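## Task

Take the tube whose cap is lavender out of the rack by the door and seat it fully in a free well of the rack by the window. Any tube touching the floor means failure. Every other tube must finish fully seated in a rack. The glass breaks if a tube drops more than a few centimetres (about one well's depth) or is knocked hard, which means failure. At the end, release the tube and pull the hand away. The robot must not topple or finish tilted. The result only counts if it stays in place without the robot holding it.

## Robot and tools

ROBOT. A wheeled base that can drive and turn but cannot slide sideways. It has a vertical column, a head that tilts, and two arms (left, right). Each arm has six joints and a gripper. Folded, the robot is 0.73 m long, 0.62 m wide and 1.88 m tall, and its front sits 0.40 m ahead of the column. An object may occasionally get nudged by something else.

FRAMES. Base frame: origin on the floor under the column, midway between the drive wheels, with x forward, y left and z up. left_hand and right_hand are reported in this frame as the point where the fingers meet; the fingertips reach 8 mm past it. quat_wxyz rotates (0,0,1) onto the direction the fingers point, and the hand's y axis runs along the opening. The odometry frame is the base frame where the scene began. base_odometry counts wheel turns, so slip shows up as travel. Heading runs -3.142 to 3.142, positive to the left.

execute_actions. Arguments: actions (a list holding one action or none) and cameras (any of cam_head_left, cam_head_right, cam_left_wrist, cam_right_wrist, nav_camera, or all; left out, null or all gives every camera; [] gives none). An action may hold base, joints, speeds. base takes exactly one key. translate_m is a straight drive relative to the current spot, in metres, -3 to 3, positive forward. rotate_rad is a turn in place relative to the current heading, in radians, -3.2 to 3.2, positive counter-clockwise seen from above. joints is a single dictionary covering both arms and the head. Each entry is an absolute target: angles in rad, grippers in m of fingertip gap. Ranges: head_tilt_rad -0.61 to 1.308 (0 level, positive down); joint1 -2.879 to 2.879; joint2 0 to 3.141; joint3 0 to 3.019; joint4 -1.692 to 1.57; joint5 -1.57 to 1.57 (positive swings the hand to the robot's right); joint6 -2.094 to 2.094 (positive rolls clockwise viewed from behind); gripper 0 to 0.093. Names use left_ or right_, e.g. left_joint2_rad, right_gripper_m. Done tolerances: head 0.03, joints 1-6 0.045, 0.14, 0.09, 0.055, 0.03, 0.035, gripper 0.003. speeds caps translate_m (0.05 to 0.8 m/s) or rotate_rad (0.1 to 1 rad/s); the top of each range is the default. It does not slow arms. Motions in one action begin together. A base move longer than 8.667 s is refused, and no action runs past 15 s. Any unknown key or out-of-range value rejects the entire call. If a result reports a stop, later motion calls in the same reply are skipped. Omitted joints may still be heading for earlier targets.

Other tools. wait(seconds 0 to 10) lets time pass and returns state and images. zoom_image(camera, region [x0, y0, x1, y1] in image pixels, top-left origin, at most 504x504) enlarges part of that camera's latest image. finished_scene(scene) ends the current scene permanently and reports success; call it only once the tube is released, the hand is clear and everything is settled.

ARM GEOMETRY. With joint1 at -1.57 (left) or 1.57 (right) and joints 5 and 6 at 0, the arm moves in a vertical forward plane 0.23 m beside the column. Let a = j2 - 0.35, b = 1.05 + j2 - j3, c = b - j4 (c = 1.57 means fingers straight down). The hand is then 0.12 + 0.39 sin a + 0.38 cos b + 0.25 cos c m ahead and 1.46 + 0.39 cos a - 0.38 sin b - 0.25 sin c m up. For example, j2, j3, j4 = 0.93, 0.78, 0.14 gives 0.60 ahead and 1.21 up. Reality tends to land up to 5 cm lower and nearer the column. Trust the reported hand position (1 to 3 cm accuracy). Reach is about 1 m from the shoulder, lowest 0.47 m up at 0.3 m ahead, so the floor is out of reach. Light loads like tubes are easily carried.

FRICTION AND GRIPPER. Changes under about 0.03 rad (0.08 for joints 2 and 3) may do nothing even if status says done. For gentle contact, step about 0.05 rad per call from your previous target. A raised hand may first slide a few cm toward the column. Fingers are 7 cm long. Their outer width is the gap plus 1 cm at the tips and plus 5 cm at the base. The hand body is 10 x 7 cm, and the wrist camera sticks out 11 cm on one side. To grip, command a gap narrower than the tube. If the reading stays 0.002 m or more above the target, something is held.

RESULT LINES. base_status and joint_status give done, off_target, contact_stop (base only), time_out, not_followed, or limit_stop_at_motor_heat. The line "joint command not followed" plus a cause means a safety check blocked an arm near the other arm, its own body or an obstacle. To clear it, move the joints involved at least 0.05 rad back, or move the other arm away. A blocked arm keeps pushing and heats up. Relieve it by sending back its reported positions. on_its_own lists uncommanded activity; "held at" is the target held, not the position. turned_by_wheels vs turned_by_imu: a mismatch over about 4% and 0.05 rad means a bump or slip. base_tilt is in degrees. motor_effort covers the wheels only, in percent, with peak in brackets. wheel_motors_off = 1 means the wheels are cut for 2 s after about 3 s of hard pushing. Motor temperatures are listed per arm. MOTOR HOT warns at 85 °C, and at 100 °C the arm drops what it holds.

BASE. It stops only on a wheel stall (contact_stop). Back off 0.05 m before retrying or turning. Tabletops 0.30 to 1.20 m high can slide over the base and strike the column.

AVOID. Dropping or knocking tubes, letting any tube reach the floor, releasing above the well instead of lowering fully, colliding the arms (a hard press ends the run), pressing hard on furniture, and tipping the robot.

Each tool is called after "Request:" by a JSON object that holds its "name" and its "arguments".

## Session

Request:
{"name": "execute_actions", "arguments": {"actions": []}}

Scene clock: 0.00 s.
Motor temperatures (°C, as the motors report them): left_arm=[20 22 19 19 20 21] | right_arm=[21 22 20 18 19 18]
base_odometry: x=+0.000 y=+0.000 heading=+0.000 (m, m, rad; odometry frame)
turned_by_wheels: +0.000 (rad since the last result)
turned_by_imu: +0.000 (rad since the last result)
base_tilt: forward=+0.4 right=+0.0 (deg)
base_status: not commanded
joint_positions: head_tilt_rad=+0.882 left_joint1_rad=-1.579 left_joint2_rad=+0.902 left_joint3_rad=+0.418 left_joint4_rad=-0.978 left_joint5_rad=-0.015 left_joint6_rad=+0.054 left_gripper_m=+0.094 right_joint1_rad=+1.571 right_joint2_rad=+0.896 right_joint3_rad=+0.389 right_joint4_rad=-0.950 right_joint5_rad=+0.015 right_joint6_rad=+0.019 right_gripper_m=+0.095
joint_status: not commanded
wheel_motors_off: 0
motor_effort: left_wheel=+1 right_wheel=+4 (%)
left_hand: x=+0.1439 y=+0.2255 z=+1.2562 quat_wxyz=(+0.452, -0.031, -0.892, +0.008) (m; base frame)
right_hand: x=+0.1338 y=-0.2280 z=+1.2562 quat_wxyz=(+0.450, -0.005, -0.893, +0.011) (m; base frame)
pictures: cam_head_left, cam_head_right, cam_left_wrist, cam_right_wrist, nav_camera
camera_calibration (this result's frames):
cam_head_left: T_world_to_cam=[[0.0561918, -0.995742, -0.0730722, 0.170262], [-0.73853, 0.00779736, -0.674175, 1.07754], [0.671875, 0.0918491, -0.734948, 1.01317], [0, 0, 0, 1]] pos_world=[0.105504, 0.0680762, 1.48352]
cam_head_right: T_world_to_cam=[[0.0488668, -0.995918, -0.0758856, 0.0519877], [-0.745731, 0.0141634, -0.666096, 1.06931], [0.664452, 0.0891402, -0.741995, 1.03268], [0, 0, 0, 1]] pos_world=[0.108716, -0.0554227, 1.48245]
cam_left_wrist: T_world_to_cam=[[-0.0372382, -0.998824, 0.0310555, 0.186017], [0.0043949, 0.0309131, 0.999512, -1.2607], [-0.999297, 0.0373565, 0.00323858, 0.254355], [0, 0, 0, 1]] pos_world=[0.266644, 0.215269, 1.25349]
cam_right_wrist: T_world_to_cam=[[0.00558713, -0.999798, 0.0193035, -0.252664], [-0.0260783, 0.0191515, 0.999476, -1.24107], [-0.999644, -0.00608761, -0.025966, 0.289321], [0, 0, 0, 1]] pos_world=[0.258264, -0.227083, 1.25282]
Images, in order (width x height): cam_head_left 672x504, cam_head_right 672x504, cam_left_wrist 504x504, cam_right_wrist 504x504, nav_camera 672x504.

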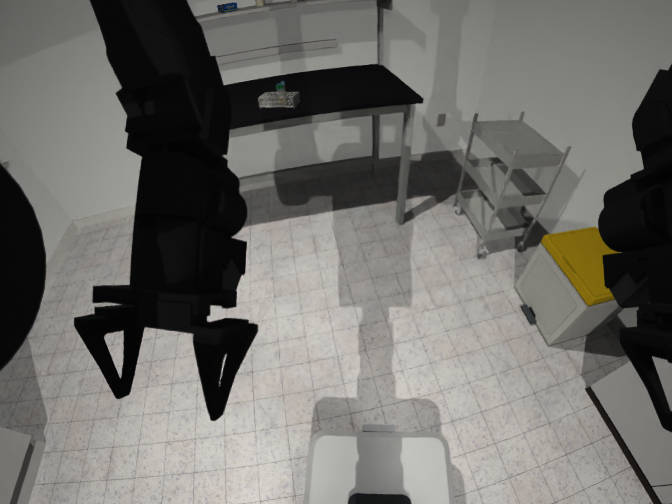

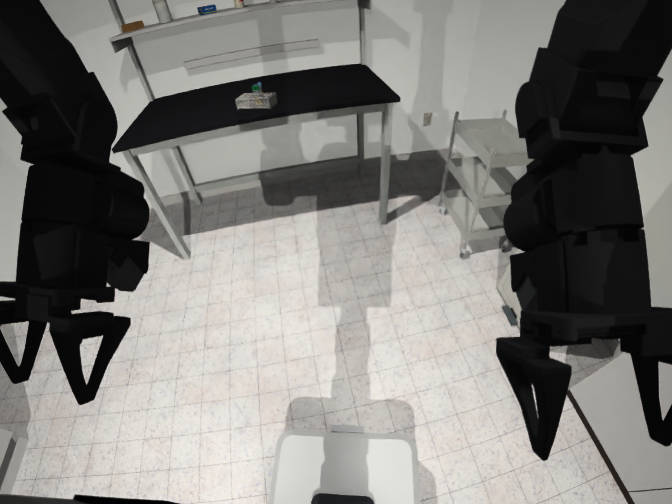

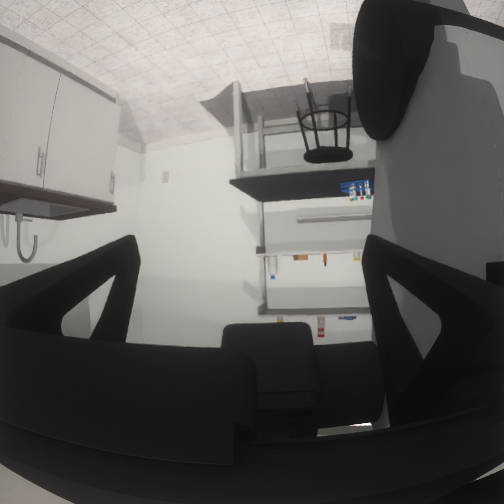

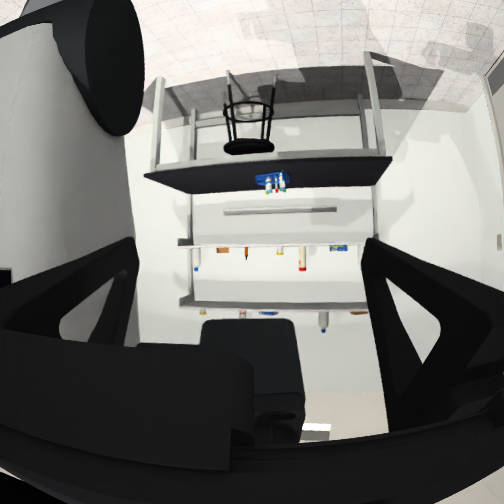

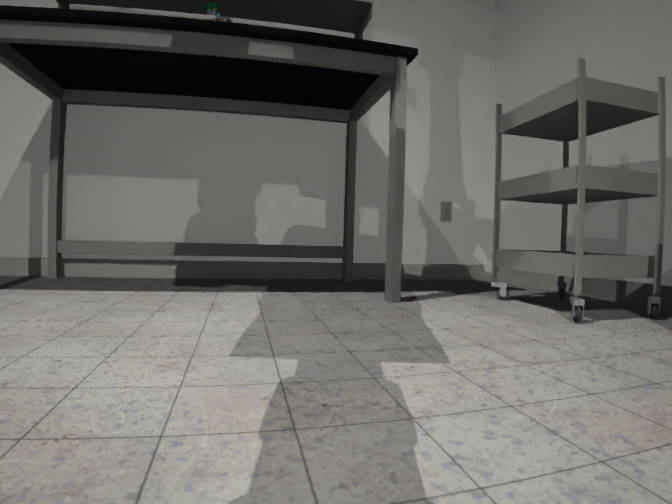

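Request:
{"name": "execute_actions", "arguments": {"actions": [{"base":{"rotate_rad":3.1},"joints":{"head_tilt_rad":0.6}}], "cameras": ["cam_head_left","nav_camera"]}}

Scene clock: 6.07 s.
Motor temperatures (°C, as the motors report them): left_arm=[20 22 19 19 20 21] | right_arm=[21 22 20 18 19 18]
base_odometry: x=+0.000 y=+0.000 heading=+3.099 (m, m, rad; odometry frame)
turned_by_wheels: +3.099 (rad since the last result)
turned_by_imu: +3.133 (rad since the last result)
base_tilt: forward=+0.5 right=+0.1 (deg)
base_status: done
joint_positions: head_tilt_rad=+0.618 left_joint1_rad=-1.579 left_joint2_rad=+0.902 left_joint3_rad=+0.418 left_joint4_rad=-0.978 left_joint5_rad=-0.015 left_joint6_rad=+0.054 left_gripper_m=+0.094 right_joint1_rad=+1.571 right_joint2_rad=+0.896 right_joint3_rad=+0.389 right_joint4_rad=-0.950 right_joint5_rad=+0.015 right_joint6_rad=+0.019 right_gripper_m=+0.095
joint_status: all done
wheel_motors_off: 0
motor_effort: left_wheel=-3(29) right_wheel=+0(34) (%)
left_hand: x=+0.1439 y=+0.2255 z=+1.2562 quat_wxyz=(+0.452, -0.031, -0.892, +0.008) (m; base frame)
right_hand: x=+0.1338 y=-0.2280 z=+1.2562 quat_wxyz=(+0.450, -0.005, -0.893, +0.011) (m; base frame)
pictures: cam_head_left, nav_camera
camera_calibration (this result's frames):
cam_head_left: T_world_to_cam=[[0.0733477, -0.995742, -0.0558316, 0.142854], [-0.536492, 0.00779736, -0.84387, 1.32877], [0.840712, 0.0918491, -0.533636, 0.694712], [0, 0, 0, 1]] pos_world=[0.118343, 0.0680762, 1.50001]
Images, in order (width x height): cam_head_left 672x504, nav_camera 672x504.

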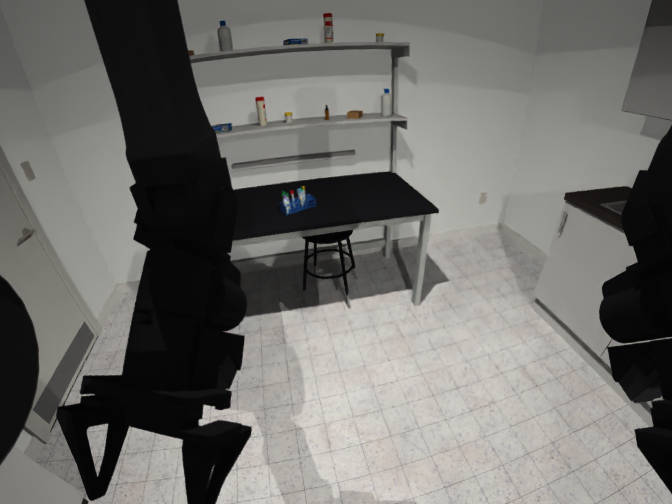

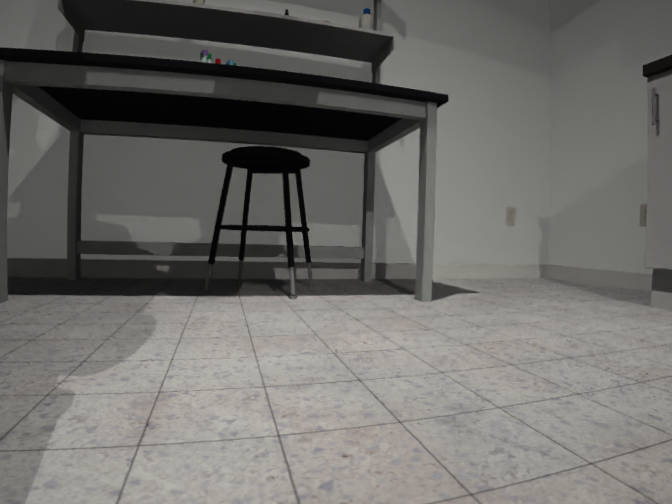

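Request:
{"name": "execute_actions", "arguments": {"actions": [{"base":{"rotate_rad":0.13}}], "cameras": []}}

Request:
{"name": "execute_actions", "arguments": {"actions": [{"base":{"translate_m":0.95},"joints":{"head_tilt_rad":0.9}}], "cameras": ["cam_head_left","nav_camera"]}}

Scene clock: 11.87 s.
Motor temperatures (°C, as the motors report them): left_arm=[20 22 19 19 20 21] | right_arm=[21 23 20 18 19 18]
base_odometry: x=+0.000 y=+0.000 heading=-3.055 (m, m, rad; odometry frame)
turned_by_wheels: +0.129 (rad since the last result)
turned_by_imu: +0.129 (rad since the last result)
base_tilt: forward=+0.4 right=+0.1 (deg)
base_status: done
joint_positions: head_tilt_rad=+0.618 left_joint1_rad=-1.579 left_joint2_rad=+0.902 left_joint3_rad=+0.418 left_joint4_rad=-0.978 left_joint5_rad=-0.015 left_joint6_rad=+0.054 left_gripper_m=+0.094 right_joint1_rad=+1.571 right_joint2_rad=+0.896 right_joint3_rad=+0.389 right_joint4_rad=-0.950 right_joint5_rad=+0.015 right_joint6_rad=+0.019 right_gripper_m=+0.095
joint_status: not commanded
wheel_motors_off: 0
motor_effort: left_wheel=-3(28) right_wheel=+2(24) (%)
left_hand: x=+0.1439 y=+0.2255 z=+1.2562 quat_wxyz=(+0.452, -0.031, -0.892, +0.008) (m; base frame)
right_hand: x=+0.1338 y=-0.2280 z=+1.2562 quat_wxyz=(+0.450, -0.005, -0.893, +0.011) (m; base frame)
pictures: none
No camera images: the call's "cameras" was empty. Leave "cameras" out to get every camera's image.

Scene clock: 14.87 s.
Motor temperatures (°C, as the motors report them): left_arm=[20 22 19 19 20 21] | right_arm=[21 23 20 18 19 18]
base_odometry: x=-0.946 y=-0.083 heading=-3.055 (m, m, rad; odometry frame)
turned_by_wheels: +0.000 (rad since the last result)
turned_by_imu: -0.001 (rad since the last result)
base_tilt: forward=+0.5 right=+0.0 (deg)
base_status: done
joint_positions: head_tilt_rad=+0.902 left_joint1_rad=-1.579 left_joint2_rad=+0.902 left_joint3_rad=+0.420 left_joint4_rad=-0.978 left_joint5_rad=-0.015 left_joint6_rad=+0.054 left_gripper_m=+0.094 right_joint1_rad=+1.571 right_joint2_rad=+0.896 right_joint3_rad=+0.391 right_joint4_rad=-0.950 right_joint5_rad=+0.015 right_joint6_rad=+0.019 right_gripper_m=+0.095
joint_status: all done
wheel_motors_off: 0
motor_effort: left_wheel=+0(45) right_wheel=+0(51) (%)
left_hand: x=+0.1451 y=+0.2255 z=+1.2558 quat_wxyz=(+0.451, -0.031, -0.892, +0.008) (m; base frame)
right_hand: x=+0.1348 y=-0.2280 z=+1.2558 quat_wxyz=(+0.449, -0.005, -0.894, +0.011) (m; base frame)
pictures: cam_head_left, nav_camera
camera_calibration (this result's frames):
cam_head_left: T_world_to_cam=[[0.0547588, -0.995742, -0.0741521, 0.171997], [-0.751512, 0.00779736, -0.659673, 1.05586], [0.657442, 0.0918491, -0.747886, 1.03382], [0, 0, 0, 1]] pos_world=[0.104394, 0.0680762, 1.48245]
Images, in order (width x height): cam_head_left 672x504, nav_camera 672x504.

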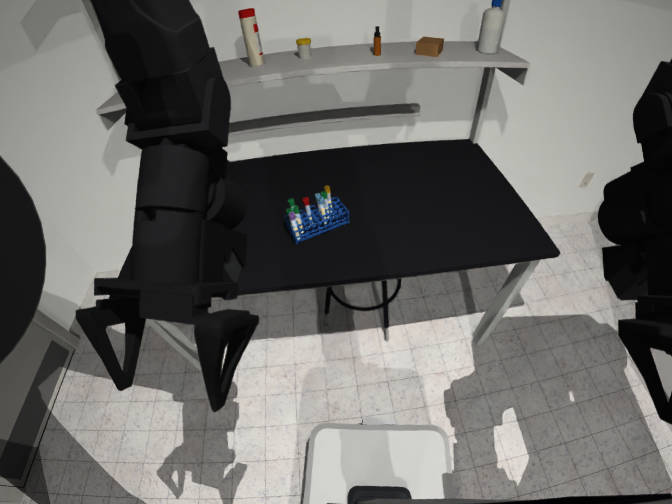

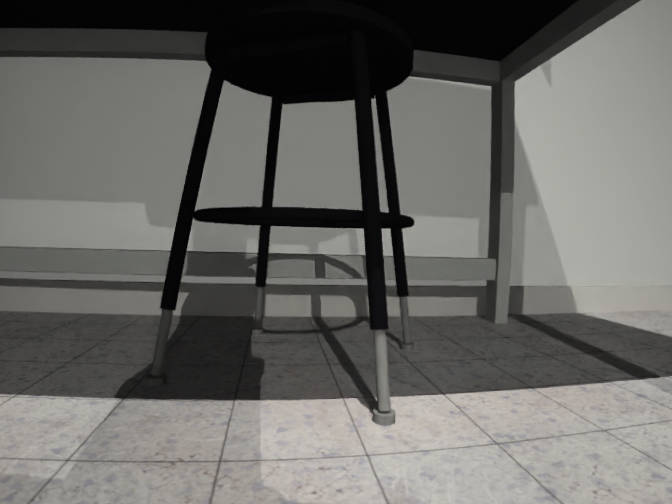

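Request:
{"name": "zoom_image", "arguments": {"camera": "cam_head_left", "region": [265, 170, 365, 255]}}

Region (265, 170, 365, 255) of cam_head_left's 672x504 image, scaled by 5.040, with more detail than that image has; it fills the top 428 rows of this view, and the rest is white.

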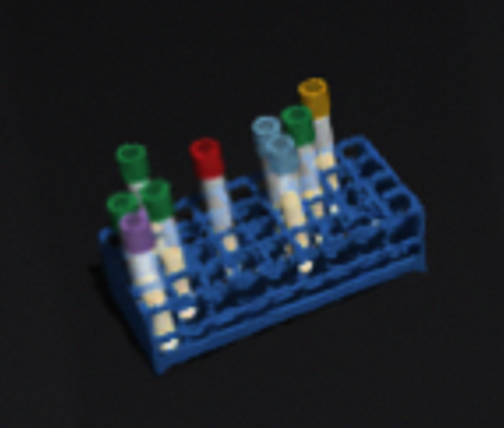

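Request:
{"name": "execute_actions", "arguments": {"actions": [{"base":{"translate_m":0.33},"speeds":{"translate_m":0.4},"joints":{"left_joint1_rad":-1.57,"left_joint2_rad":0.95,"left_joint3_rad":0.695,"left_joint4_rad":-0.265,"left_joint5_rad":0,"left_joint6_rad":0}}], "cameras": []}}

Request:
{"name": "execute_actions", "arguments": {"actions": [{"base":{"rotate_rad":0.13},"speeds":{"rotate_rad":0.5}}], "cameras": ["cam_head_left","cam_left_wrist"]}}

Scene clock: 23.17 s.
Motor temperatures (°C, as the motors report them): left_arm=[20 22 19 19 20 21] | right_arm=[21 23 20 18 19 18]
base_odometry: x=-1.275 y=-0.111 heading=-3.055 (m, m, rad; odometry frame)
turned_by_wheels: +0.000 (rad since the last result)
turned_by_imu: -0.002 (rad since the last result)
base_tilt: forward=+0.5 right=+0.0 (deg)
base_status: done
joint_positions: head_tilt_rad=+0.902 left_joint1_rad=-1.578 left_joint2_rad=+0.946 left_joint3_rad=+0.700 left_joint4_rad=-0.267 left_joint5_rad=-0.004 left_joint6_rad=+0.011 left_gripper_m=+0.094 right_joint1_rad=+1.571 right_joint2_rad=+0.896 right_joint3_rad=+0.390 right_joint4_rad=-0.950 right_joint5_rad=+0.015 right_joint6_rad=+0.019 right_gripper_m=+0.095
joint_status: all done
wheel_motors_off: 0
motor_effort: left_wheel=-1(35) right_wheel=+0(33) (%)
left_hand: x=+0.4483 y=+0.2219 z=+1.1607 quat_wxyz=(-0.005, -0.007, -1.000, +0.001) (m; base frame)
right_hand: x=+0.1342 y=-0.2280 z=+1.2561 quat_wxyz=(+0.449, -0.005, -0.893, +0.011) (m; base frame)
pictures: none
No camera images: the call's "cameras" was empty. Leave "cameras" out to get every camera's image.

Scene clock: 24.27 s.
Motor temperatures (°C, as the motors report them): left_arm=[20 22 19 19 20 21] | right_arm=[21 23 20 18 19 18]
base_odometry: x=-1.275 y=-0.111 heading=-2.926 (m, m, rad; odometry frame)
turned_by_wheels: +0.129 (rad since the last result)
turned_by_imu: +0.128 (rad since the last result)
base_tilt: forward=+0.5 right=+0.1 (deg)
base_status: done
joint_positions: head_tilt_rad=+0.902 left_joint1_rad=-1.578 left_joint2_rad=+0.946 left_joint3_rad=+0.700 left_joint4_rad=-0.267 left_joint5_rad=-0.003 left_joint6_rad=+0.011 left_gripper_m=+0.094 right_joint1_rad=+1.571 right_joint2_rad=+0.896 right_joint3_rad=+0.390 right_joint4_rad=-0.950 right_joint5_rad=+0.015 right_joint6_rad=+0.019 right_gripper_m=+0.095
joint_status: not commanded
wheel_motors_off: 0
motor_effort: left_wheel=-2(40) right_wheel=-1(39) (%)
left_hand: x=+0.4483 y=+0.2221 z=+1.1607 quat_wxyz=(-0.005, -0.007, -1.000, +0.001) (m; base frame)
right_hand: x=+0.1342 y=-0.2280 z=+1.2561 quat_wxyz=(+0.449, -0.005, -0.893, +0.011) (m; base frame)
pictures: cam_head_left, cam_left_wrist
camera_calibration (this result's frames):
cam_head_left: T_world_to_cam=[[0.054742, -0.995742, -0.0741645, 0.172017], [-0.751662, 0.00779736, -0.659503, 1.0556], [0.657273, 0.0918491, -0.748035, 1.03406], [0, 0, 0, 1]] pos_world=[0.104381, 0.0680762, 1.48244]
cam_left_wrist: T_world_to_cam=[[0.000489303, -0.999984, 0.00554769, 0.20983], [-0.810385, 0.00285387, 0.585891, -0.314918], [-0.585898, -0.00478244, -0.810371, 1.32742], [0, 0, 0, 1]] pos_world=[0.522426, 0.217074, 1.25905]
Images, in order (width x height): cam_head_left 672x504, cam_left_wrist 504x504.

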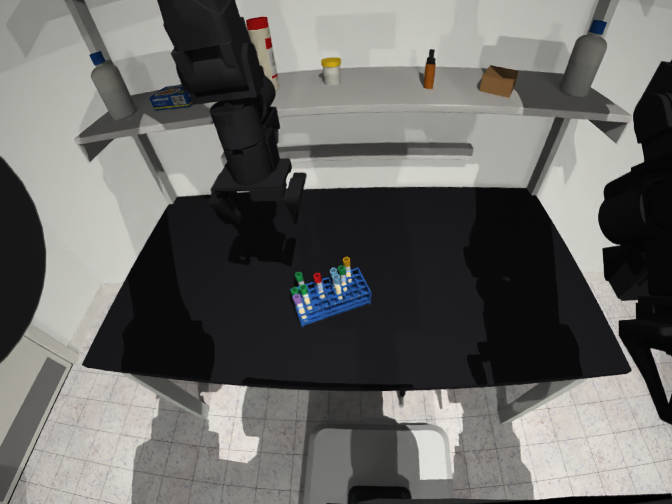

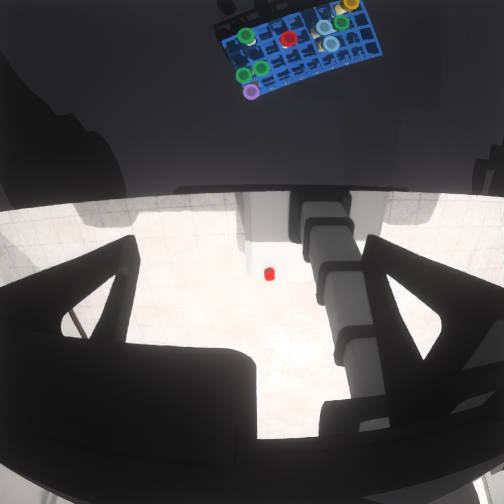

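Request:
{"name": "execute_actions", "arguments": {"actions": [{"joints":{"left_joint2_rad":1.65,"left_joint3_rad":1.048,"left_joint4_rad":0.082,"left_gripper_m":0.04}}], "cameras": ["cam_left_wrist"]}}

Scene clock: 29.17 s.
Motor temperatures (°C, as the motors report them): left_arm=[20 22 19 19 20 21] | right_arm=[21 23 20 18 19 18]
base_odometry: x=-1.275 y=-0.111 heading=-2.926 (m, m, rad; odometry frame)
turned_by_wheels: +0.000 (rad since the last result)
turned_by_imu: -0.002 (rad since the last result)
base_tilt: forward=+0.4 right=+0.0 (deg)
base_status: not commanded
joint_positions: head_tilt_rad=+0.902 left_joint1_rad=-1.578 left_joint2_rad=+1.671 left_joint3_rad=+1.043 left_joint4_rad=+0.079 left_joint5_rad=-0.003 left_joint6_rad=+0.011 left_gripper_m=+0.040 right_joint1_rad=+1.571 right_joint2_rad=+0.896 right_joint3_rad=+0.390 right_joint4_rad=-0.950 right_joint5_rad=+0.015 right_joint6_rad=+0.019 right_gripper_m=+0.095
joint_status: all done
wheel_motors_off: 0
motor_effort: left_wheel=-3(5) right_wheel=+2(1) (%)
left_hand: x=+0.4511 y=+0.2207 z=+0.9243 quat_wxyz=(+0.013, -0.007, -1.000, +0.002) (m; base frame)
right_hand: x=+0.1342 y=-0.2280 z=+1.2561 quat_wxyz=(+0.449, -0.005, -0.893, +0.011) (m; base frame)
pictures: cam_left_wrist
camera_calibration (this result's frames):
cam_left_wrist: T_world_to_cam=[[0.000476714, -0.999985, 0.00540967, 0.209886], [-0.788859, 0.00294859, 0.614568, -0.210353], [-0.614574, -0.00456044, -0.788846, 1.13042], [0, 0, 0, 1]] pos_world=[0.528687, 0.215658, 1.01987]
Images, in order (width x height): cam_left_wrist 504x504.

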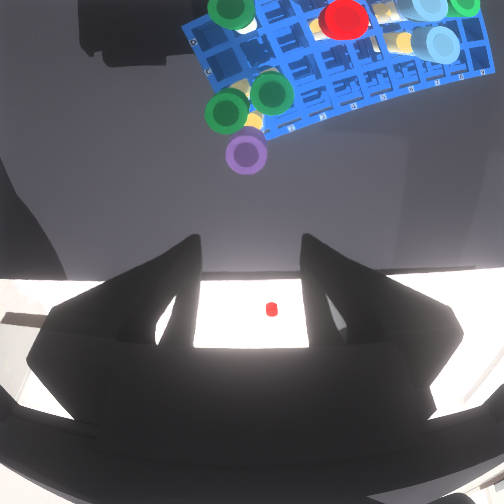

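Request:
{"name": "execute_actions", "arguments": {"actions": [{"joints":{"left_joint2_rad":1.805,"left_joint3_rad":1.18,"left_joint4_rad":0.105}}], "cameras": ["cam_left_wrist"]}}

Scene clock: 33.80 s.
Motor temperatures (°C, as the motors report them): left_arm=[20 23 19 19 20 21] | right_arm=[21 23 20 18 19 18]
base_odometry: x=-1.275 y=-0.111 heading=-2.926 (m, m, rad; odometry frame)
turned_by_wheels: +0.000 (rad since the last result)
turned_by_imu: -0.001 (rad since the last result)
base_tilt: forward=+0.5 right=+0.1 (deg)
base_status: not commanded
joint_positions: head_tilt_rad=+0.902 left_joint1_rad=-1.578 left_joint2_rad=+1.795 left_joint3_rad=+1.180 left_joint4_rad=+0.104 left_joint5_rad=-0.003 left_joint6_rad=+0.011 left_gripper_m=+0.040 right_joint1_rad=+1.571 right_joint2_rad=+0.896 right_joint3_rad=+0.390 right_joint4_rad=-0.950 right_joint5_rad=+0.015 right_joint6_rad=+0.019 right_gripper_m=+0.095
joint_status: all done
wheel_motors_off: 0
motor_effort: left_wheel=-3(4) right_wheel=+1(2) (%)
left_hand: x=+0.4737 y=+0.2203 z=+0.8767 quat_wxyz=(-0.006, -0.007, -1.000, +0.001) (m; base frame)
right_hand: x=+0.1342 y=-0.2280 z=+1.2561 quat_wxyz=(+0.449, -0.005, -0.893, +0.011) (m; base frame)
pictures: cam_left_wrist
camera_calibration (this result's frames):
cam_left_wrist: T_world_to_cam=[[0.000489833, -0.999984, 0.00555505, 0.209645], [-0.811501, 0.00284861, 0.584345, -0.126014], [-0.584351, -0.00479415, -0.811487, 1.11243], [0, 0, 0, 1]] pos_world=[0.547687, 0.215334, 0.975192]
Images, in order (width x height): cam_left_wrist 504x504.

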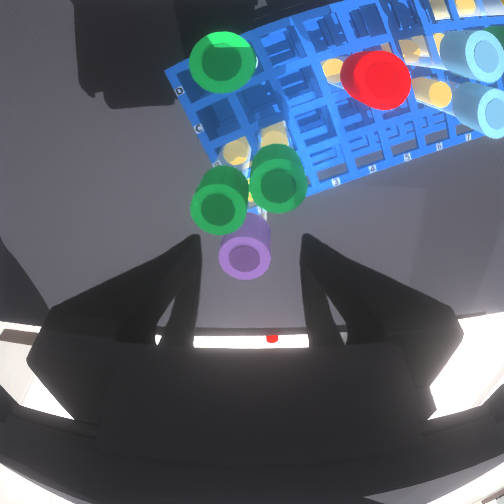

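Aligned like last time. Close.

Request:
{"name": "execute_actions", "arguments": {"actions": [{"joints":{"left_gripper_m":0.005}}], "cameras": ["cam_left_wrist"]}}

Scene clock: 35.27 s.
Motor temperatures (°C, as the motors report them): left_arm=[20 23 19 19 20 21] | right_arm=[21 23 20 18 19 18]
base_odometry: x=-1.275 y=-0.111 heading=-2.926 (m, m, rad; odometry frame)
turned_by_wheels: +0.000 (rad since the last result)
turned_by_imu: -0.001 (rad since the last result)
base_tilt: forward=+0.5 right=+0.0 (deg)
base_status: not commanded
joint_positions: head_tilt_rad=+0.902 left_joint1_rad=-1.578 left_joint2_rad=+1.795 left_joint3_rad=+1.180 left_joint4_rad=+0.104 left_joint5_rad=-0.003 left_joint6_rad=+0.011 left_gripper_m=+0.017 right_joint1_rad=+1.571 right_joint2_rad=+0.896 right_joint3_rad=+0.390 right_joint4_rad=-0.950 right_joint5_rad=+0.015 right_joint6_rad=+0.019 right_gripper_m=+0.095
joint_status: left_gripper_m off_target (ended at +0.017, target +0.005)
wheel_motors_off: 0
motor_effort: left_wheel=-3(3) right_wheel=+4(2) (%)
left_hand: x=+0.4737 y=+0.2203 z=+0.8767 quat_wxyz=(-0.006, -0.007, -1.000, +0.001) (m; base frame)
right_hand: x=+0.1342 y=-0.2280 z=+1.2561 quat_wxyz=(+0.449, -0.005, -0.893, +0.011) (m; base frame)
pictures: cam_left_wrist
camera_calibration (this result's frames):
cam_left_wrist: T_world_to_cam=[[0.000489833, -0.999984, 0.00555505, 0.209645], [-0.811501, 0.00284861, 0.584345, -0.126014], [-0.584351, -0.00479415, -0.811487, 1.11243], [0, 0, 0, 1]] pos_world=[0.547687, 0.215334, 0.975192]
Images, in order (width x height): cam_left_wrist 504x504.

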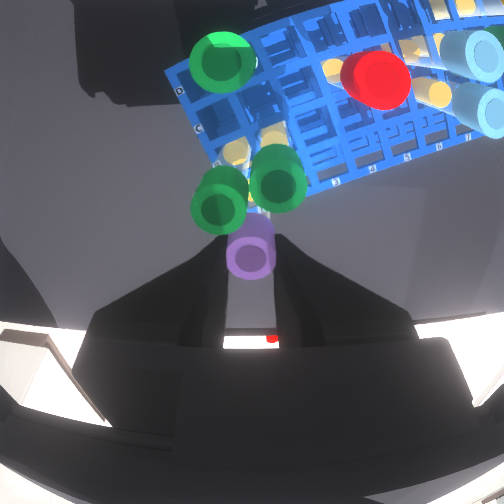

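Request:
{"name": "execute_actions", "arguments": {"actions": [{"joints":{"left_joint2_rad":1.60,"left_joint3_rad":1.037,"left_joint4_rad":0.043}}], "cameras": []}}

Request:
{"name": "execute_actions", "arguments": {"actions": [{"joints":{"left_joint2_rad":1.32,"left_joint3_rad":0.884,"left_joint4_rad":-0.084}}], "cameras": ["cam_left_wrist"]}}

Scene clock: 38.77 s.
Motor temperatures (°C, as the motors report them): left_arm=[20 23 19 19 20 21] | right_arm=[21 23 20 18 19 18]
base_odometry: x=-1.275 y=-0.111 heading=-2.926 (m, m, rad; odometry frame)
turned_by_wheels: +0.000 (rad since the last result)
turned_by_imu: -0.001 (rad since the last result)
base_tilt: forward=+0.5 right=+0.1 (deg)
base_status: not commanded
joint_positions: head_tilt_rad=+0.902 left_joint1_rad=-1.577 left_joint2_rad=+1.606 left_joint3_rad=+1.037 left_joint4_rad=+0.042 left_joint5_rad=-0.001 left_joint6_rad=+0.011 left_gripper_m=+0.017 right_joint1_rad=+1.571 right_joint2_rad=+0.896 right_joint3_rad=+0.390 right_joint4_rad=-0.950 right_joint5_rad=+0.015 right_joint6_rad=+0.019 right_gripper_m=+0.095
joint_status: all done
wheel_motors_off: 0
motor_effort: left_wheel=-3(4) right_wheel=+2(1) (%)
left_hand: x=+0.4726 y=+0.2210 z=+0.9466 quat_wxyz=(+0.001, -0.007, -1.000, +0.002) (m; base frame)
right_hand: x=+0.1342 y=-0.2280 z=+1.2561 quat_wxyz=(+0.449, -0.005, -0.893, +0.011) (m; base frame)
pictures: none
No camera images: the call's "cameras" was empty. Leave "cameras" out to get every camera's image.

Scene clock: 39.83 s.
Motor temperatures (°C, as the motors report them): left_arm=[20 23 19 19 20 21] | right_arm=[21 23 20 18 19 18]
base_odometry: x=-1.275 y=-0.111 heading=-2.926 (m, m, rad; odometry frame)
turned_by_wheels: +0.000 (rad since the last result)
turned_by_imu: +0.000 (rad since the last result)
base_tilt: forward=+0.5 right=+0.1 (deg)
base_status: not commanded
joint_positions: head_tilt_rad=+0.902 left_joint1_rad=-1.577 left_joint2_rad=+1.309 left_joint3_rad=+0.889 left_joint4_rad=-0.085 left_joint5_rad=-0.001 left_joint6_rad=+0.011 left_gripper_m=+0.017 right_joint1_rad=+1.571 right_joint2_rad=+0.896 right_joint3_rad=+0.390 right_joint4_rad=-0.950 right_joint5_rad=+0.015 right_joint6_rad=+0.019 right_gripper_m=+0.095
joint_status: all done
wheel_motors_off: 0
motor_effort: left_wheel=-3(3) right_wheel=+3(2) (%)
left_hand: x=+0.4840 y=+0.2215 z=+1.0503 quat_wxyz=(-0.010, -0.007, -1.000, +0.002) (m; base frame)
right_hand: x=+0.1342 y=-0.2280 z=+1.2561 quat_wxyz=(+0.449, -0.005, -0.893, +0.011) (m; base frame)
pictures: cam_left_wrist
camera_calibration (this result's frames):
cam_left_wrist: T_world_to_cam=[[0.000843865, -0.999979, 0.00644639, 0.208705], [-0.815492, 0.00304281, 0.57876, -0.211401], [-0.578767, -0.00574537, -0.815472, 1.26096], [0, 0, 0, 1]] pos_world=[0.55723, 0.216588, 1.14928]
Images, in order (width x height): cam_left_wrist 504x504.

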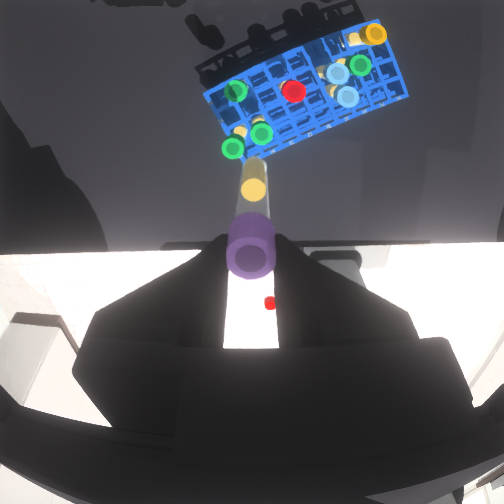

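Request:
{"name": "execute_actions", "arguments": {"actions": [{"base":{"translate_m":-0.3},"speeds":{"translate_m":0.5}}], "cameras": []}}

Request:
{"name": "execute_actions", "arguments": {"actions": [{"base":{"rotate_rad":3.03},"speeds":{"rotate_rad":0.8},"joints":{"head_tilt_rad":0.7}}], "cameras": ["cam_head_left"]}}

Scene clock: 47.03 s.
Motor temperatures (°C, as the motors report them): left_arm=[20 23 19 19 20 21] | right_arm=[21 23 20 18 19 18]
base_odometry: x=-0.982 y=-0.047 heading=-2.926 (m, m, rad; odometry frame)
turned_by_wheels: +0.001 (rad since the last result)
turned_by_imu: -0.001 (rad since the last result)
base_tilt: forward=+0.5 right=+0.0 (deg)
base_status: done
joint_positions: head_tilt_rad=+0.902 left_joint1_rad=-1.577 left_joint2_rad=+1.310 left_joint3_rad=+0.883 left_joint4_rad=-0.085 left_joint5_rad=-0.001 left_joint6_rad=+0.011 left_gripper_m=+0.017 right_joint1_rad=+1.571 right_joint2_rad=+0.896 right_joint3_rad=+0.385 right_joint4_rad=-0.950 right_joint5_rad=+0.015 right_joint6_rad=+0.019 right_gripper_m=+0.095
joint_status: not commanded
wheel_motors_off: 0
motor_effort: left_wheel=+0(67) right_wheel=-2(41) (%)
left_hand: x=+0.4796 y=+0.2215 z=+1.0498 quat_wxyz=(-0.006, -0.007, -1.000, +0.002) (m; base frame)
right_hand: x=+0.1320 y=-0.2280 z=+1.2569 quat_wxyz=(+0.451, -0.005, -0.892, +0.011) (m; base frame)
pictures: none
No camera images: the call's "cameras" was empty. Leave "cameras" out to get every camera's image.

Scene clock: 51.93 s.
Motor temperatures (°C, as the motors report them): left_arm=[20 23 19 19 20 21] | right_arm=[21 23 20 18 19 18]
base_odometry: x=-0.982 y=-0.047 heading=+0.104 (m, m, rad; odometry frame)
turned_by_wheels: +3.029 (rad since the last result)
turned_by_imu: +3.062 (rad since the last result)
base_tilt: forward=+0.5 right=+0.1 (deg)
base_status: done
joint_positions: head_tilt_rad=+0.717 left_joint1_rad=-1.575 left_joint2_rad=+1.310 left_joint3_rad=+0.883 left_joint4_rad=-0.085 left_joint5_rad=-0.001 left_joint6_rad=+0.011 left_gripper_m=+0.017 right_joint1_rad=+1.571 right_joint2_rad=+0.896 right_joint3_rad=+0.385 right_joint4_rad=-0.950 right_joint5_rad=+0.015 right_joint6_rad=+0.019 right_gripper_m=+0.095
joint_status: all done
wheel_motors_off: 0
motor_effort: left_wheel=-2(41) right_wheel=+3(43) (%)
left_hand: x=+0.4796 y=+0.2225 z=+1.0498 quat_wxyz=(-0.006, -0.006, -1.000, +0.001) (m; base frame)
right_hand: x=+0.1320 y=-0.2280 z=+1.2569 quat_wxyz=(+0.451, -0.005, -0.892, +0.011) (m; base frame)
pictures: cam_head_left
camera_calibration (this result's frames):
cam_head_left: T_world_to_cam=[[0.0674578, -0.995742, -0.0628211, 0.153912], [-0.617427, 0.00779736, -0.78659, 1.24461], [0.78373, 0.0918491, -0.614272, 0.821742], [0, 0, 0, 1]] pos_world=[0.114047, 0.0680762, 1.49344]
Images, in order (width x height): cam_head_left 672x504.

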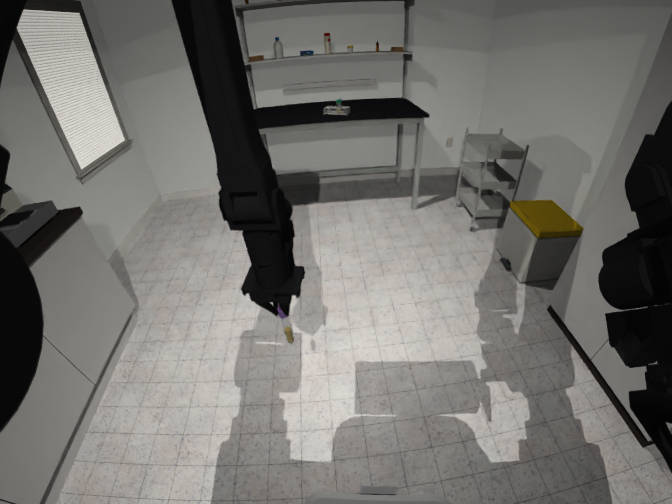

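Request:
{"name": "execute_actions", "arguments": {"actions": [{"base":{"translate_m":2.1},"joints":{"head_tilt_rad":0.8}}], "cameras": ["cam_head_left","nav_camera"]}}

Scene clock: 58.73 s.
Motor temperatures (°C, as the motors report them): left_arm=[20 23 19 19 20 21] | right_arm=[21 23 20 18 19 18]
base_odometry: x=+1.106 y=+0.171 heading=+0.104 (m, m, rad; odometry frame)
turned_by_wheels: +0.000 (rad since the last result)
turned_by_imu: -0.001 (rad since the last result)
base_tilt: forward=+0.5 right=+0.0 (deg)
base_status: done
joint_positions: head_tilt_rad=+0.803 left_joint1_rad=-1.575 left_joint2_rad=+1.310 left_joint3_rad=+0.883 left_joint4_rad=-0.085 left_joint5_rad=-0.001 left_joint6_rad=+0.011 left_gripper_m=+0.017 right_joint1_rad=+1.571 right_joint2_rad=+0.896 right_joint3_rad=+0.389 right_joint4_rad=-0.950 right_joint5_rad=+0.015 right_joint6_rad=+0.019 right_gripper_m=+0.095
joint_status: all done
wheel_motors_off: 0
motor_effort: left_wheel=+0(44) right_wheel=-2(46) (%)
left_hand: x=+0.4801 y=+0.2225 z=+1.0498 quat_wxyz=(-0.006, -0.006, -1.000, +0.001) (m; base frame)
right_hand: x=+0.1338 y=-0.2280 z=+1.2562 quat_wxyz=(+0.450, -0.005, -0.893, +0.011) (m; base frame)
pictures: cam_head_left, nav_camera
camera_calibration (this result's frames):
cam_head_left: T_world_to_cam=[[0.0618277, -0.995742, -0.0683695, 0.162738], [-0.682547, 0.00779736, -0.7308, 1.16195], [0.728222, 0.0918491, -0.679159, 0.924442], [0, 0, 0, 1]] pos_world=[0.109822, 0.0680762, 1.48812]
Images, in order (width x height): cam_head_left 672x504, nav_camera 672x504.

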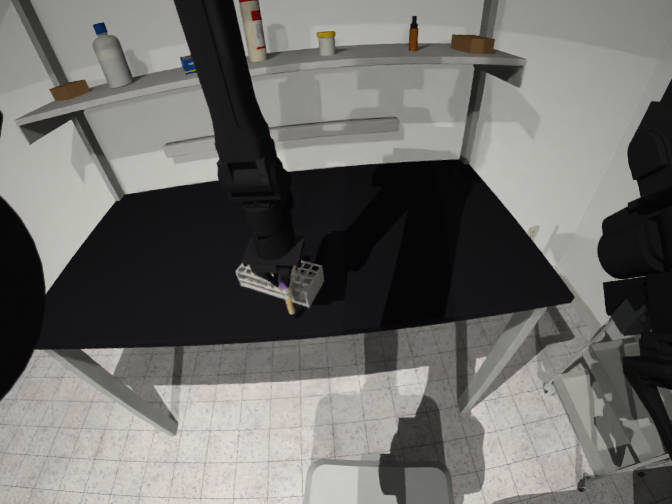

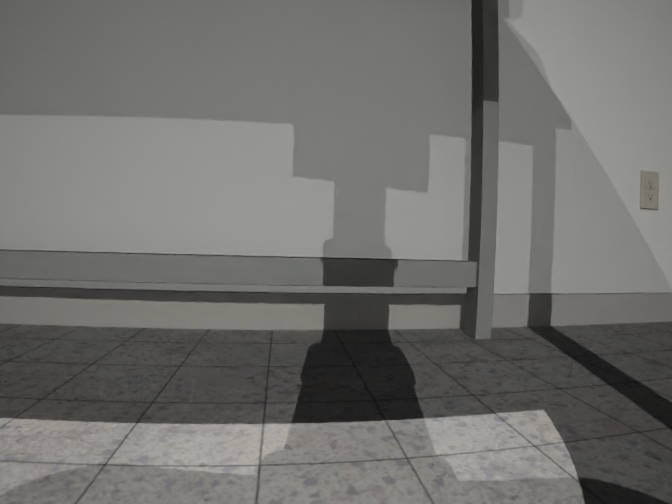

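Request:
{"name": "execute_actions", "arguments": {"actions": [{"joints":{"left_joint1_rad":-1.57,"left_joint2_rad":1.40,"left_joint3_rad":1.21,"left_joint4_rad":-0.335}}], "cameras": ["cam_left_wrist"]}}

Scene clock: 61.43 s.
Motor temperatures (°C, as the motors report them): left_arm=[20 23 19 19 20 21] | right_arm=[21 23 20 18 19 18]
base_odometry: x=+1.106 y=+0.171 heading=+0.104 (m, m, rad; odometry frame)
turned_by_wheels: +0.000 (rad since the last result)
turned_by_imu: -0.001 (rad since the last result)
base_tilt: forward=+0.5 right=+0.1 (deg)
base_status: not commanded
joint_positions: head_tilt_rad=+0.803 left_joint1_rad=-1.575 left_joint2_rad=+1.407 left_joint3_rad=+1.211 left_joint4_rad=-0.331 left_joint5_rad=-0.001 left_joint6_rad=+0.011 left_gripper_m=+0.017 right_joint1_rad=+1.571 right_joint2_rad=+0.896 right_joint3_rad=+0.389 right_joint4_rad=-0.950 right_joint5_rad=+0.015 right_joint6_rad=+0.019 right_gripper_m=+0.095
joint_status: all done
wheel_motors_off: 0
motor_effort: left_wheel=+0(1) right_wheel=-2(1) (%)
left_hand: x=+0.5818 y=+0.2223 z=+1.0366 quat_wxyz=(+0.002, -0.006, -1.000, +0.001) (m; base frame)
right_hand: x=+0.1338 y=-0.2280 z=+1.2562 quat_wxyz=(+0.450, -0.005, -0.893, +0.011) (m; base frame)
pictures: cam_left_wrist
camera_calibration (this result's frames):
cam_left_wrist: T_world_to_cam=[[0.00182532, -0.999987, 0.0047081, 0.210752], [-0.802263, 0.00134623, 0.59697, -0.149868], [-0.596969, -0.00486679, -0.80225, 1.30308], [0, 0, 0, 1]] pos_world=[0.657282, 0.217293, 1.13387]
Images, in order (width x height): cam_left_wrist 504x504.

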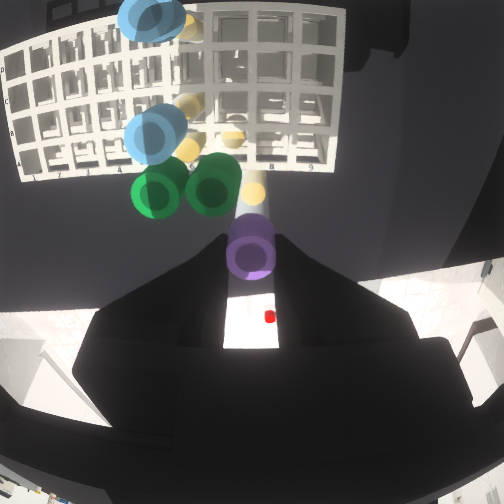

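Request:
{"name": "execute_actions", "arguments": {"actions": [{"joints":{"left_joint2_rad":1.06,"left_joint3_rad":1.05,"left_joint4_rad":-0.51}}], "cameras": ["cam_left_wrist","cam_head_left"]}}

Scene clock: 69.57 s.
Motor temperatures (°C, as the motors report them): left_arm=[20 23 19 19 20 21] | right_arm=[21 23 20 18 19 18]
base_odometry: x=+1.106 y=+0.171 heading=+0.104 (m, m, rad; odometry frame)
turned_by_wheels: +0.000 (rad since the last result)
turned_by_imu: -0.002 (rad since the last result)
base_tilt: forward=+0.4 right=+0.0 (deg)
base_status: not commanded
joint_positions: head_tilt_rad=+0.803 left_joint1_rad=-1.575 left_joint2_rad=+1.039 left_joint3_rad=+1.041 left_joint4_rad=-0.512 left_joint5_rad=-0.001 left_joint6_rad=+0.011 left_gripper_m=+0.017 right_joint1_rad=+1.571 right_joint2_rad=+0.896 right_joint3_rad=+0.389 right_joint4_rad=-0.950 right_joint5_rad=+0.015 right_joint6_rad=+0.019 right_gripper_m=+0.095
joint_status: all done
wheel_motors_off: 0
motor_effort: left_wheel=+0(1) right_wheel=+0(2) (%)
left_hand: x=+0.5643 y=+0.2228 z=+1.1759 quat_wxyz=(-0.007, -0.006, -1.000, +0.001) (m; base frame)
right_hand: x=+0.1338 y=-0.2280 z=+1.2562 quat_wxyz=(+0.450, -0.005, -0.893, +0.011) (m; base frame)
pictures: cam_head_left, cam_left_wrist
camera_calibration (this result's frames):
cam_head_left: T_world_to_cam=[[0.0618277, -0.995742, -0.0683695, 0.162738], [-0.682547, 0.00779736, -0.7308, 1.16195], [0.728222, 0.0918491, -0.679159, 0.924442], [0, 0, 0, 1]] pos_world=[0.109822, 0.0680762, 1.48812]
cam_left_wrist: T_world_to_cam=[[0.00180526, -0.999987, 0.00477119, 0.210591], [-0.811947, 0.00131933, 0.58373, -0.225992], [-0.583729, -0.00492774, -0.811934, 1.40834], [0, 0, 0, 1]] pos_world=[0.638218, 0.217826, 1.2744]
Images, in order (width x height): cam_head_left 672x504, cam_left_wrist 504x504.

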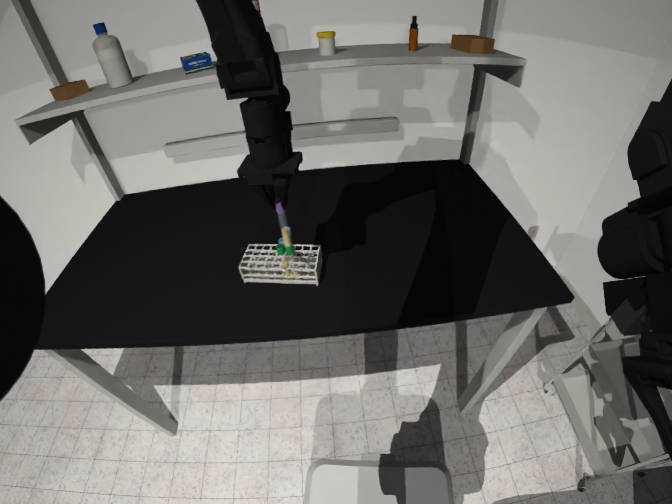

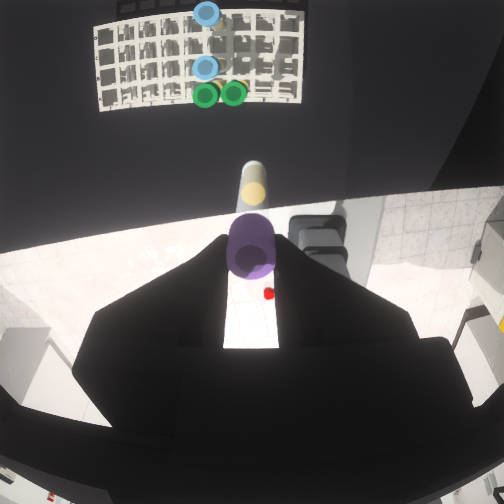

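Request:
{"name": "execute_actions", "arguments": {"actions": [{"base":{"rotate_rad":-0.051},"speeds":{"rotate_rad":0.3}}], "cameras": []}}

Request:
{"name": "execute_actions", "arguments": {"actions": [{"joints":{"left_joint2_rad":1.32,"left_joint3_rad":1.28,"left_joint4_rad":-0.48}}], "cameras": ["cam_left_wrist"]}}

Scene clock: 84.03 s.
Motor temperatures (°C, as the motors report them): left_arm=[20 23 20 19 20 21] | right_arm=[21 23 20 18 19 18]
base_odometry: x=+1.107 y=+0.171 heading=+0.055 (m, m, rad; odometry frame)
turned_by_wheels: -0.049 (rad since the last result)
turned_by_imu: -0.052 (rad since the last result)
base_tilt: forward=+0.4 right=+0.0 (deg)
base_status: done
joint_positions: head_tilt_rad=+0.803 left_joint1_rad=-1.575 left_joint2_rad=+1.039 left_joint3_rad=+1.041 left_joint4_rad=-0.512 left_joint5_rad=-0.001 left_joint6_rad=+0.011 left_gripper_m=+0.017 right_joint1_rad=+1.571 right_joint2_rad=+0.896 right_joint3_rad=+0.389 right_joint4_rad=-0.950 right_joint5_rad=+0.015 right_joint6_rad=+0.019 right_gripper_m=+0.095
joint_status: not commanded
wheel_motors_off: 0
motor_effort: left_wheel=+1(29) right_wheel=-1(30) (%)
left_hand: x=+0.5643 y=+0.2228 z=+1.1759 quat_wxyz=(-0.007, -0.006, -1.000, +0.001) (m; base frame)
right_hand: x=+0.1338 y=-0.2280 z=+1.2562 quat_wxyz=(+0.450, -0.005, -0.893, +0.011) (m; base frame)
pictures: none
No camera images: the call's "cameras" was empty. Leave "cameras" out to get every camera's image.

Scene clock: 85.23 s.
Motor temperatures (°C, as the motors report them): left_arm=[20 23 20 19 20 21] | right_arm=[21 23 20 18 19 18]
base_odometry: x=+1.107 y=+0.171 heading=+0.055 (m, m, rad; odometry frame)
turned_by_wheels: +0.000 (rad since the last result)
turned_by_imu: +0.000 (rad since the last result)
base_tilt: forward=+0.5 right=+0.0 (deg)
base_status: not commanded
joint_positions: head_tilt_rad=+0.803 left_joint1_rad=-1.575 left_joint2_rad=+1.322 left_joint3_rad=+1.261 left_joint4_rad=-0.482 left_joint5_rad=-0.001 left_joint6_rad=+0.011 left_gripper_m=+0.017 right_joint1_rad=+1.571 right_joint2_rad=+0.896 right_joint3_rad=+0.389 right_joint4_rad=-0.950 right_joint5_rad=+0.015 right_joint6_rad=+0.019 right_gripper_m=+0.095
joint_status: all done
wheel_motors_off: 0
motor_effort: left_wheel=+3(3) right_wheel=-4(1) (%)
left_hand: x=+0.6083 y=+0.2224 z=+1.0843 quat_wxyz=(+0.010, -0.006, -1.000, +0.001) (m; base frame)
right_hand: x=+0.1338 y=-0.2280 z=+1.2562 quat_wxyz=(+0.450, -0.005, -0.893, +0.011) (m; base frame)
pictures: cam_left_wrist
camera_calibration (this result's frames):
cam_left_wrist: T_world_to_cam=[[0.0018439, -0.999988, 0.00464617, 0.210649], [-0.792595, 0.00137153, 0.609746, -0.17689], [-0.609745, -0.00480685, -0.792583, 1.35447], [0, 0, 0, 1]] pos_world=[0.685288, 0.2174, 1.18041]
Images, in order (width x height): cam_left_wrist 504x504.

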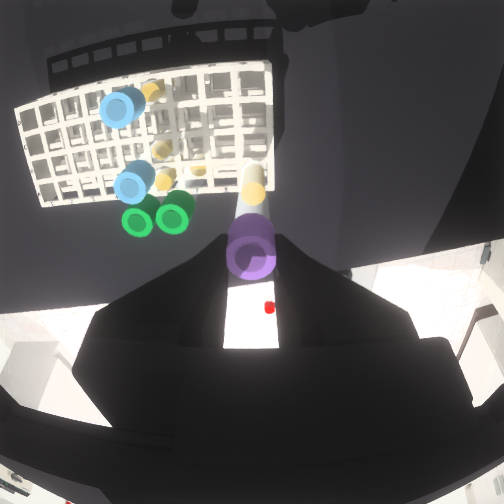

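Request:
{"name": "zoom_image", "arguments": {"camera": "cam_left_wrist", "region": [130, 50, 330, 230]}}

Region (130, 50, 330, 230) of cam_left_wrist's 504x504 image, scaled by 2.520, with more detail than that image has; it fills the top 454 rows of this view, and the rest is white.

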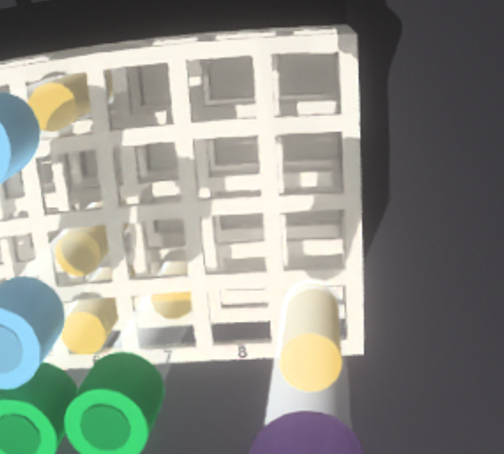

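Request:
{"name": "execute_actions", "arguments": {"actions": [{"joints":{"left_joint2_rad":1.2,"left_joint3_rad":1.15,"left_joint4_rad":-0.47}}], "cameras": []}}

Request:
{"name": "execute_actions", "arguments": {"actions": [{"joints":{"left_joint2_rad":1.32,"left_joint3_rad":1.295,"left_joint4_rad":-0.475}}], "cameras": ["cam_left_wrist"]}}

Scene clock: 101.30 s.
Motor temperatures (°C, as the motors report them): left_arm=[20 24 20 19 20 21] | right_arm=[21 23 20 18 19 18]
base_odometry: x=+1.107 y=+0.171 heading=+0.055 (m, m, rad; odometry frame)
turned_by_wheels: +0.000 (rad since the last result)
turned_by_imu: -0.001 (rad since the last result)
base_tilt: forward=+0.4 right=+0.0 (deg)
base_status: not commanded
joint_positions: head_tilt_rad=+0.803 left_joint1_rad=-1.575 left_joint2_rad=+1.210 left_joint3_rad=+1.147 left_joint4_rad=-0.473 left_joint5_rad=-0.001 left_joint6_rad=+0.011 left_gripper_m=+0.017 right_joint1_rad=+1.571 right_joint2_rad=+0.896 right_joint3_rad=+0.389 right_joint4_rad=-0.950 right_joint5_rad=+0.015 right_joint6_rad=+0.019 right_gripper_m=+0.095
joint_status: all done
wheel_motors_off: 0
motor_effort: left_wheel=+3(4) right_wheel=-2(4) (%)
left_hand: x=+0.5830 y=+0.2226 z=+1.1181 quat_wxyz=(+0.006, -0.006, -1.000, +0.001) (m; base frame)
right_hand: x=+0.1338 y=-0.2280 z=+1.2562 quat_wxyz=(+0.450, -0.005, -0.893, +0.011) (m; base frame)
pictures: none
No camera images: the call's "cameras" was empty. Leave "cameras" out to get every camera's image.

Scene clock: 102.10 s.
Motor temperatures (°C, as the motors report them): left_arm=[20 24 20 19 20 21] | right_arm=[21 23 20 18 19 18]
base_odometry: x=+1.107 y=+0.171 heading=+0.055 (m, m, rad; odometry frame)
turned_by_wheels: +0.000 (rad since the last result)
turned_by_imu: +0.000 (rad since the last result)
base_tilt: forward=+0.5 right=+0.0 (deg)
base_status: not commanded
joint_positions: head_tilt_rad=+0.803 left_joint1_rad=-1.575 left_joint2_rad=+1.309 left_joint3_rad=+1.274 left_joint4_rad=-0.473 left_joint5_rad=-0.001 left_joint6_rad=+0.011 left_gripper_m=+0.017 right_joint1_rad=+1.571 right_joint2_rad=+0.896 right_joint3_rad=+0.389 right_joint4_rad=-0.950 right_joint5_rad=+0.015 right_joint6_rad=+0.019 right_gripper_m=+0.095
joint_status: all done
wheel_motors_off: 0
motor_effort: left_wheel=+4(5) right_wheel=-1(5) (%)
left_hand: x=+0.6227 y=+0.2224 z=+1.0928 quat_wxyz=(-0.008, -0.006, -1.000, +0.001) (m; base frame)
right_hand: x=+0.1338 y=-0.2280 z=+1.2562 quat_wxyz=(+0.450, -0.005, -0.893, +0.011) (m; base frame)
pictures: cam_left_wrist
camera_calibration (this result's frames):
cam_left_wrist: T_world_to_cam=[[0.00180238, -0.999987, 0.00477996, 0.210463], [-0.81328, 0.00131549, 0.58187, -0.127208], [-0.581869, -0.00493621, -0.813268, 1.37525], [0, 0, 0, 1]] pos_world=[0.696383, 0.217416, 1.19146]
Images, in order (width x height): cam_left_wrist 504x504.

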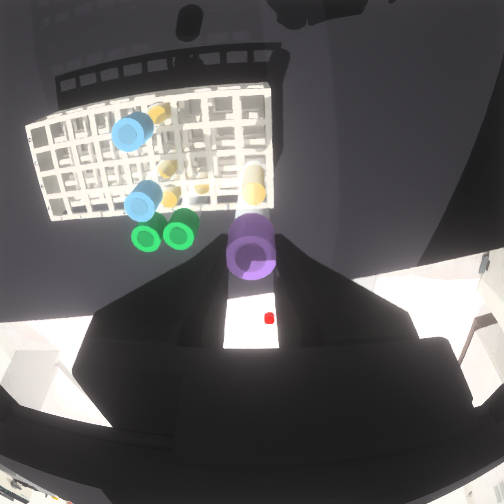

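Request:
{"name": "zoom_image", "arguments": {"camera": "cam_left_wrist", "region": [130, 70, 330, 250]}}

Region (130, 70, 330, 250) of cam_left_wrist's 504x504 image, scaled by 2.520, with more detail than that image has; it fills the top 454 rows of this view, and the rest is white.

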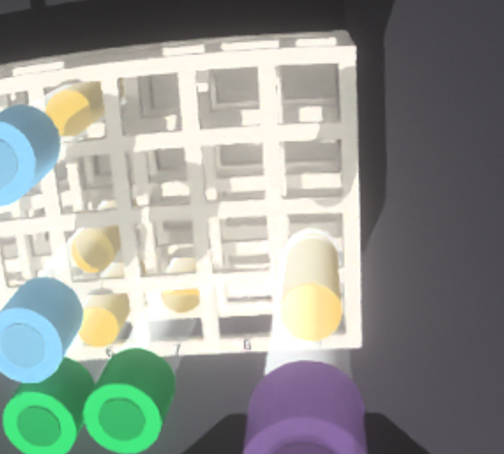

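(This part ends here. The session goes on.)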